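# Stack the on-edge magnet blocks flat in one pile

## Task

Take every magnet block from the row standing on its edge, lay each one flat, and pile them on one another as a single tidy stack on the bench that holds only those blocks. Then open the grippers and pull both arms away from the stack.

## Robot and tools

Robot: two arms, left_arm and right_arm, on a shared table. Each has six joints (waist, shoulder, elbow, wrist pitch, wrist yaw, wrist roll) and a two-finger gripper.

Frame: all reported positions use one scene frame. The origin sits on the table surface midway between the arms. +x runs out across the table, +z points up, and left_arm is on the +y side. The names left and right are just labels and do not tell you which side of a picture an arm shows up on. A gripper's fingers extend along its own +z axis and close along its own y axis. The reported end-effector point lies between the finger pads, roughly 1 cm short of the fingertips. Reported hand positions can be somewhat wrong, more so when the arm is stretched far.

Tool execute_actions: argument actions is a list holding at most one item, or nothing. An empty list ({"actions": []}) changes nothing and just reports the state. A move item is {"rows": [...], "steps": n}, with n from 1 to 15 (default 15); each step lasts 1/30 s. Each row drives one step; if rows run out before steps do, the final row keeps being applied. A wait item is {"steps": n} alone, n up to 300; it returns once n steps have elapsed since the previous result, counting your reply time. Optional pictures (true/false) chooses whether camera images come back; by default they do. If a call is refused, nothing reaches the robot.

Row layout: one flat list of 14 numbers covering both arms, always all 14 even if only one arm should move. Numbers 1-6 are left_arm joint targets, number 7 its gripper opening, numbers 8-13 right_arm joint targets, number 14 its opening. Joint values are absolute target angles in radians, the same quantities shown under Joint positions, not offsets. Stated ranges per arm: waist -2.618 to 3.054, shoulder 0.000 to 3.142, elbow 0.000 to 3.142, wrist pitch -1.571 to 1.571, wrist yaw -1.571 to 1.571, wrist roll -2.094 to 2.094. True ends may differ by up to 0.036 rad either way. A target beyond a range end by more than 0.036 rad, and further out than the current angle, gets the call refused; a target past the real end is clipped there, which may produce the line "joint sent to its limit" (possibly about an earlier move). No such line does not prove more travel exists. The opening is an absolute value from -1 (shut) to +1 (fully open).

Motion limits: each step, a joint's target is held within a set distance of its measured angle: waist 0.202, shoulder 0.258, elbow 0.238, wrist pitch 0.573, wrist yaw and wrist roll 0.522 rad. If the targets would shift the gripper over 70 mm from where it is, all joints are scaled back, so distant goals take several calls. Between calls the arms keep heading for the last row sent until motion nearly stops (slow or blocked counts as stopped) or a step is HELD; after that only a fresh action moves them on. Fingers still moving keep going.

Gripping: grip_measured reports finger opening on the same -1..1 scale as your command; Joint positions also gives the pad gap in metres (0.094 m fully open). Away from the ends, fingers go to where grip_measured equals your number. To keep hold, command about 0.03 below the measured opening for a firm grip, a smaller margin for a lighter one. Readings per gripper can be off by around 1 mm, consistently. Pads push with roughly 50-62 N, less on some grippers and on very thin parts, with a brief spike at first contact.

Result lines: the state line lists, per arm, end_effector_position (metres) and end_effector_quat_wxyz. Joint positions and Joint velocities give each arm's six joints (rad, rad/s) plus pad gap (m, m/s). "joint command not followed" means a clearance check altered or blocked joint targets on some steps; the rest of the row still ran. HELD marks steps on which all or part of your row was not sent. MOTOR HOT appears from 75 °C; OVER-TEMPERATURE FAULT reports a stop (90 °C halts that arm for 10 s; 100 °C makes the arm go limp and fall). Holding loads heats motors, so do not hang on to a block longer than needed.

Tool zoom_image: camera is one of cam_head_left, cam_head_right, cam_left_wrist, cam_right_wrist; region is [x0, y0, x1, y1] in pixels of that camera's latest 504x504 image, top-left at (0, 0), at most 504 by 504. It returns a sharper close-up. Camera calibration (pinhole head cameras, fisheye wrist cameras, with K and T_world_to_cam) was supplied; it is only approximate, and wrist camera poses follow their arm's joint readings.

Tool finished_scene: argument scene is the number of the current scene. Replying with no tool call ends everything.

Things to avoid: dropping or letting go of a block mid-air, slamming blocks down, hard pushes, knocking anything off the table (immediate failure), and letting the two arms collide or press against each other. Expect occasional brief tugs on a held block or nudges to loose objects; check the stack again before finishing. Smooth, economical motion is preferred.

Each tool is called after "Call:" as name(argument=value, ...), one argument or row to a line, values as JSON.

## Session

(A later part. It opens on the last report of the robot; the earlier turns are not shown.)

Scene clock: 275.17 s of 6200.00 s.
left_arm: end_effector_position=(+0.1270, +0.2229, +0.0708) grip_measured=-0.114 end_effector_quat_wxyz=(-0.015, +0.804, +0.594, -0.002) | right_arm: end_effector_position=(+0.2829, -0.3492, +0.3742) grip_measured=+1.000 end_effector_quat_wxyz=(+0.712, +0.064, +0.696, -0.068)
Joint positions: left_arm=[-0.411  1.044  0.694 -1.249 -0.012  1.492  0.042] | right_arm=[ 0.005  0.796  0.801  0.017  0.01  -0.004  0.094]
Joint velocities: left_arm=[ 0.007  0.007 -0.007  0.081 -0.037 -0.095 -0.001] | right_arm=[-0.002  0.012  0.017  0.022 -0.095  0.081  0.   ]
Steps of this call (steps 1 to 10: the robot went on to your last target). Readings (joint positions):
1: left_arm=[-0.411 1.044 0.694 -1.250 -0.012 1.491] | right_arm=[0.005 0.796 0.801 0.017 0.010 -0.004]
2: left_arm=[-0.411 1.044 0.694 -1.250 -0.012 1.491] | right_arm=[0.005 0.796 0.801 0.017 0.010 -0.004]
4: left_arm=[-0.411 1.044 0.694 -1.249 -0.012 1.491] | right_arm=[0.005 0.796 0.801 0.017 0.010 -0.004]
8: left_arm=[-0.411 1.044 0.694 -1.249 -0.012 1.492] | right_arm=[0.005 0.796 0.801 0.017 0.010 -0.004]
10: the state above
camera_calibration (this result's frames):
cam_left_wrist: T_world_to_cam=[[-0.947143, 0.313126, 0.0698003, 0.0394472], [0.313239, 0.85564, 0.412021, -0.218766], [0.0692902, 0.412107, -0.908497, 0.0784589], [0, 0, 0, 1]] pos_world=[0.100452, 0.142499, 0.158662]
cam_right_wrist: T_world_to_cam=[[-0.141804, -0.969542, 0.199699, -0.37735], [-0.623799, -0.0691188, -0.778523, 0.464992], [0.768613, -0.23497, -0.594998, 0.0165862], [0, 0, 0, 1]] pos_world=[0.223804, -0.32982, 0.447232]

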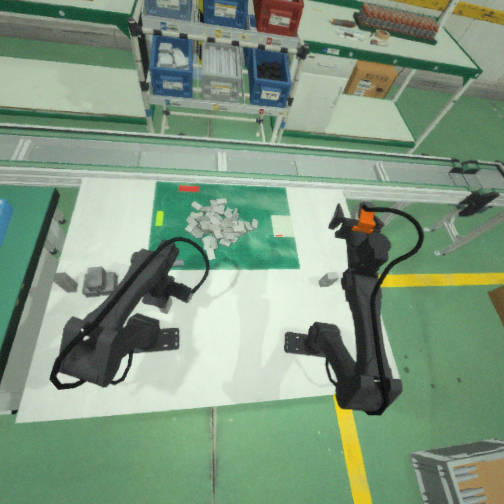

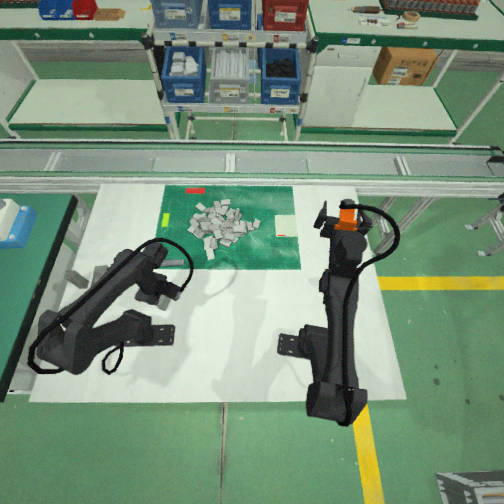

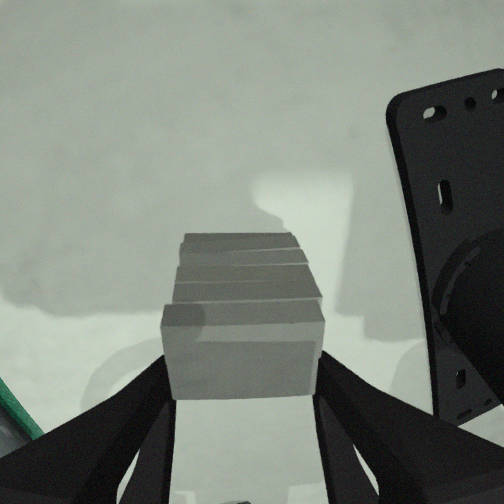

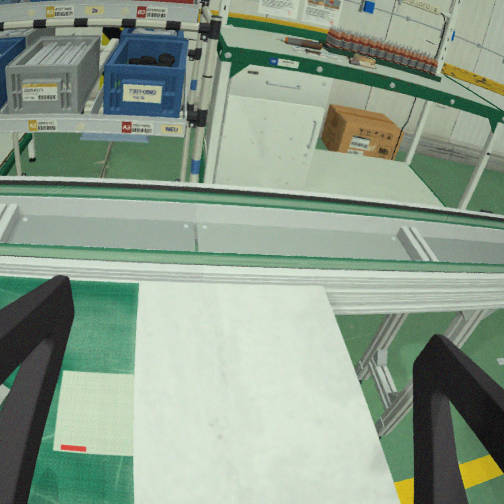

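Call:
execute_actions(
  actions=[
    {"rows":[[-0.403,1.04,0.70,-1.275,0,1.50,-0.3,0,0.8,0.8,0,0,0,1]],"steps":12},
  ],
  pictures=false,
)

Call:
execute_actions(
  actions=[
    {"rows":[[-0.403,1.04,0.70,-1.275,0,1.50,0.6,0,0.8,0.8,0,0,0,1]],"steps":12},
  ],
  pictures=false,
)

Call:
execute_actions(
  actions=[
    {"rows":[[-0.403,1.04,0.90,-1.43,0,1.50,0.6,0,0.8,0.8,0,0,0,1]],"steps":15},
  ],
  pictures=false,
)

Call:
execute_actions(
  actions=[
    {"rows":[[-0.75,1.1,1.0,-1.4,0,1.15,0.6,0,0.8,0.8,0,0,0,1]],"steps":15},
  ],
)

Scene clock: 278.77 s of 6200.00 s.
left_arm: end_effector_position=(+0.1255, +0.2235, +0.0708) grip_measured=-0.114 end_effector_quat_wxyz=(-0.018, +0.804, +0.594, -0.004) | right_arm: end_effector_position=(+0.2829, -0.3492, +0.3742) grip_measured=+1.000 end_effector_quat_wxyz=(+0.712, +0.064, +0.696, -0.068)
Joint positions: left_arm=[-0.411  1.044  0.694 -1.256 -0.012  1.492  0.042] | right_arm=[ 0.005  0.796  0.801  0.017  0.01  -0.004  0.094]
Joint velocities: left_arm=[ 0.012  0.002 -0.017  0.007 -0.095 -0.051  0.   ] | right_arm=[-0.002 -0.017 -0.012 -0.051  0.037 -0.022  0.   ]
Steps of this call (steps 1 to 15: the robot went on to your last target; steps 16 to 90: nothing new was sent; then 0.20 s passed at rest; steps 91 to 102: all 12 steps of this action). Readings (joint positions):
91: left_arm=[-0.411 1.044 0.694 -1.250 -0.012 1.492] | right_arm=[0.005 0.796 0.801 0.017 0.010 -0.004]
92: left_arm=[-0.411 1.044 0.694 -1.250 -0.012 1.492] | right_arm=[0.005 0.796 0.801 0.017 0.010 -0.004]
94: left_arm=[-0.411 1.044 0.694 -1.253 -0.012 1.492] | right_arm=[0.005 0.796 0.801 0.017 0.010 -0.004]
98: left_arm=[-0.411 1.044 0.694 -1.255 -0.012 1.492] | right_arm=[0.005 0.796 0.801 0.017 0.010 -0.004]
102: the state above

Scene clock: 279.17 s of 6200.00 s.
left_arm: end_effector_position=(+0.1250, +0.2236, +0.0708) grip_measured=+0.598 end_effector_quat_wxyz=(-0.019, +0.804, +0.594, -0.005) | right_arm: end_effector_position=(+0.2829, -0.3492, +0.3742) grip_measured=+1.000 end_effector_quat_wxyz=(+0.712, +0.064, +0.696, -0.068)
Joint positions: left_arm=[-0.411  1.044  0.694 -1.258 -0.012  1.492  0.075] | right_arm=[ 0.005  0.796  0.801  0.017  0.01  -0.004  0.094]
Joint velocities: left_arm=[-0.012 -0.002  0.007  0.022  0.022 -0.037 -0.   ] | right_arm=[ 0.002  0.002  0.012 -0.037 -0.022 -0.037  0.   ]
Steps of this call (steps 1 to 12: all 12 steps of this action). Readings (joint positions):
1: left_arm=[-0.411 1.044 0.694 -1.256 -0.012 1.492] | right_arm=[0.005 0.796 0.801 0.017 0.010 -0.004]
2: left_arm=[-0.411 1.044 0.694 -1.256 -0.012 1.492] | right_arm=[0.005 0.796 0.801 0.017 0.010 -0.004]
4: left_arm=[-0.411 1.044 0.694 -1.257 -0.012 1.492] | right_arm=[0.005 0.796 0.801 0.017 0.010 -0.004]
8: left_arm=[-0.411 1.044 0.694 -1.257 -0.012 1.492] | right_arm=[0.005 0.796 0.801 0.017 0.010 -0.004]
12: the state above

Scene clock: 279.67 s of 6200.00 s.
left_arm: end_effector_position=(+0.1366, +0.2189, +0.1196) grip_measured=+0.598 end_effector_quat_wxyz=(-0.001, +0.804, +0.594, +0.006) | right_arm: end_effector_position=(+0.2829, -0.3492, +0.3742) grip_measured=+1.000 end_effector_quat_wxyz=(+0.712, +0.064, +0.696, -0.068)
Joint positions: left_arm=[-0.411  1.05   0.891 -1.407 -0.012  1.492  0.075] | right_arm=[ 0.005  0.796  0.801  0.017  0.01  -0.004  0.094]
Joint velocities: left_arm=[-0.007  0.007  0.002 -0.051 -0.11  -0.022  0.   ] | right_arm=[-0.002 -0.002 -0.002 -0.007  0.007  0.022  0.   ]
Steps of this call (steps 1 to 15: all 15 steps of this action). Readings (joint positions):
1: left_arm=[-0.411 1.047 0.715 -1.281 -0.012 1.492] | right_arm=[0.005 0.796 0.801 0.017 0.010 -0.004]
2: left_arm=[-0.411 1.052 0.762 -1.326 -0.012 1.492] | right_arm=[0.005 0.796 0.801 0.017 0.010 -0.004]
4: left_arm=[-0.411 1.052 0.853 -1.354 -0.012 1.492] | right_arm=[0.005 0.796 0.801 0.017 0.010 -0.004]
8: left_arm=[-0.411 1.050 0.891 -1.372 -0.012 1.492] | right_arm=[0.005 0.796 0.801 0.017 0.010 -0.004]
15: the state above

Scene clock: 280.17 s of 6200.00 s.
left_arm: end_effector_position=(+0.1311, +0.1624, +0.1365) grip_measured=+0.598 end_effector_quat_wxyz=(+0.030, +0.806, +0.591, +0.010) | right_arm: end_effector_position=(+0.2829, -0.3492, +0.3742) grip_measured=+1.000 end_effector_quat_wxyz=(+0.712, +0.064, +0.696, -0.068)
Joint positions: left_arm=[-0.742  1.096  0.979 -1.392 -0.006  1.17   0.075] | right_arm=[ 0.005  0.796  0.801  0.017  0.01  -0.004  0.094]
Joint velocities: left_arm=[ 0.007 -0.012 -0.022  0.022 -0.022 -0.11   0.   ] | right_arm=[-0.012  0.002 -0.017  0.051 -0.007  0.037  0.   ]
Steps of this call (steps 1 to 15: all 15 steps of this action). Readings (joint positions):
1: left_arm=[-0.440 1.056 0.901 -1.414 -0.022 1.445] | right_arm=[0.005 0.796 0.801 0.017 0.010 -0.004]
2: left_arm=[-0.511 1.070 0.924 -1.419 -0.024 1.387] | right_arm=[0.005 0.796 0.801 0.017 0.010 -0.004]
4: left_arm=[-0.650 1.092 0.965 -1.403 -0.018 1.304] | right_arm=[0.005 0.796 0.801 0.017 0.010 -0.004]
8: left_arm=[-0.742 1.096 0.979 -1.392 -0.006 1.218] | right_arm=[0.005 0.796 0.801 0.017 0.010 -0.004]
15: the state above
camera_calibration (this result's frames):
cam_left_wrist: T_world_to_cam=[[-0.946064, 0.323453, -0.0184612, 0.0678855], [0.291931, 0.875807, 0.384368, -0.192103], [0.140493, 0.358248, -0.922995, 0.164254], [0, 0, 0, 1]] pos_world=[0.0972284, 0.0874438, 0.226697]
cam_right_wrist: T_world_to_cam=[[-0.141804, -0.969542, 0.199699, -0.37735], [-0.623799, -0.0691188, -0.778523, 0.464992], [0.768613, -0.23497, -0.594998, 0.0165862], [0, 0, 0, 1]] pos_world=[0.223804, -0.32982, 0.447232]

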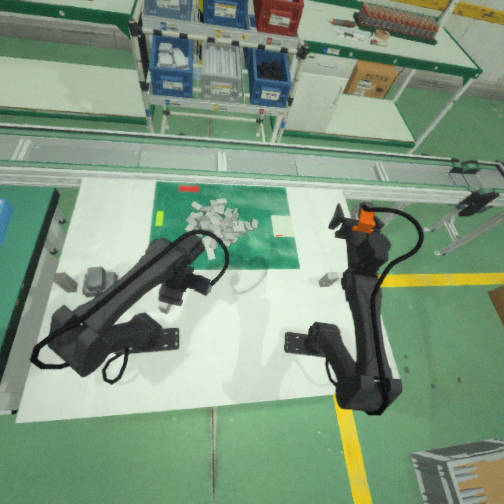

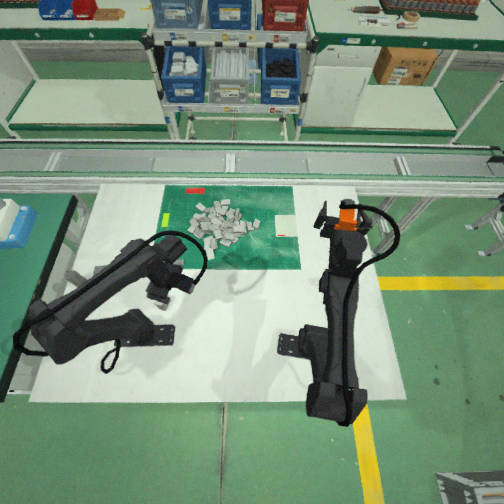

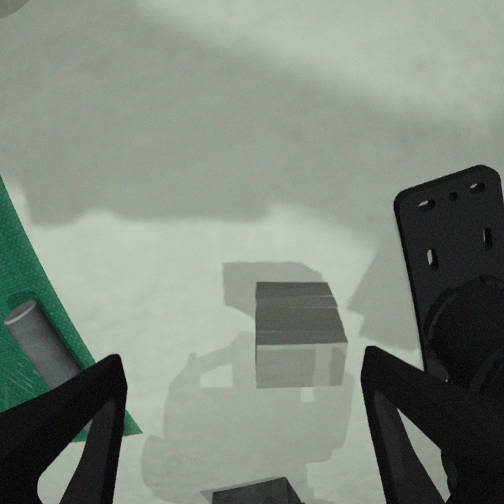

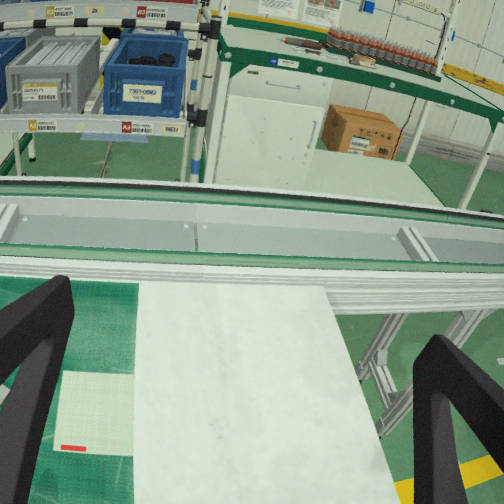

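Call:
finished_scene(
  scene=1,
)

The scene is finished: the task was done.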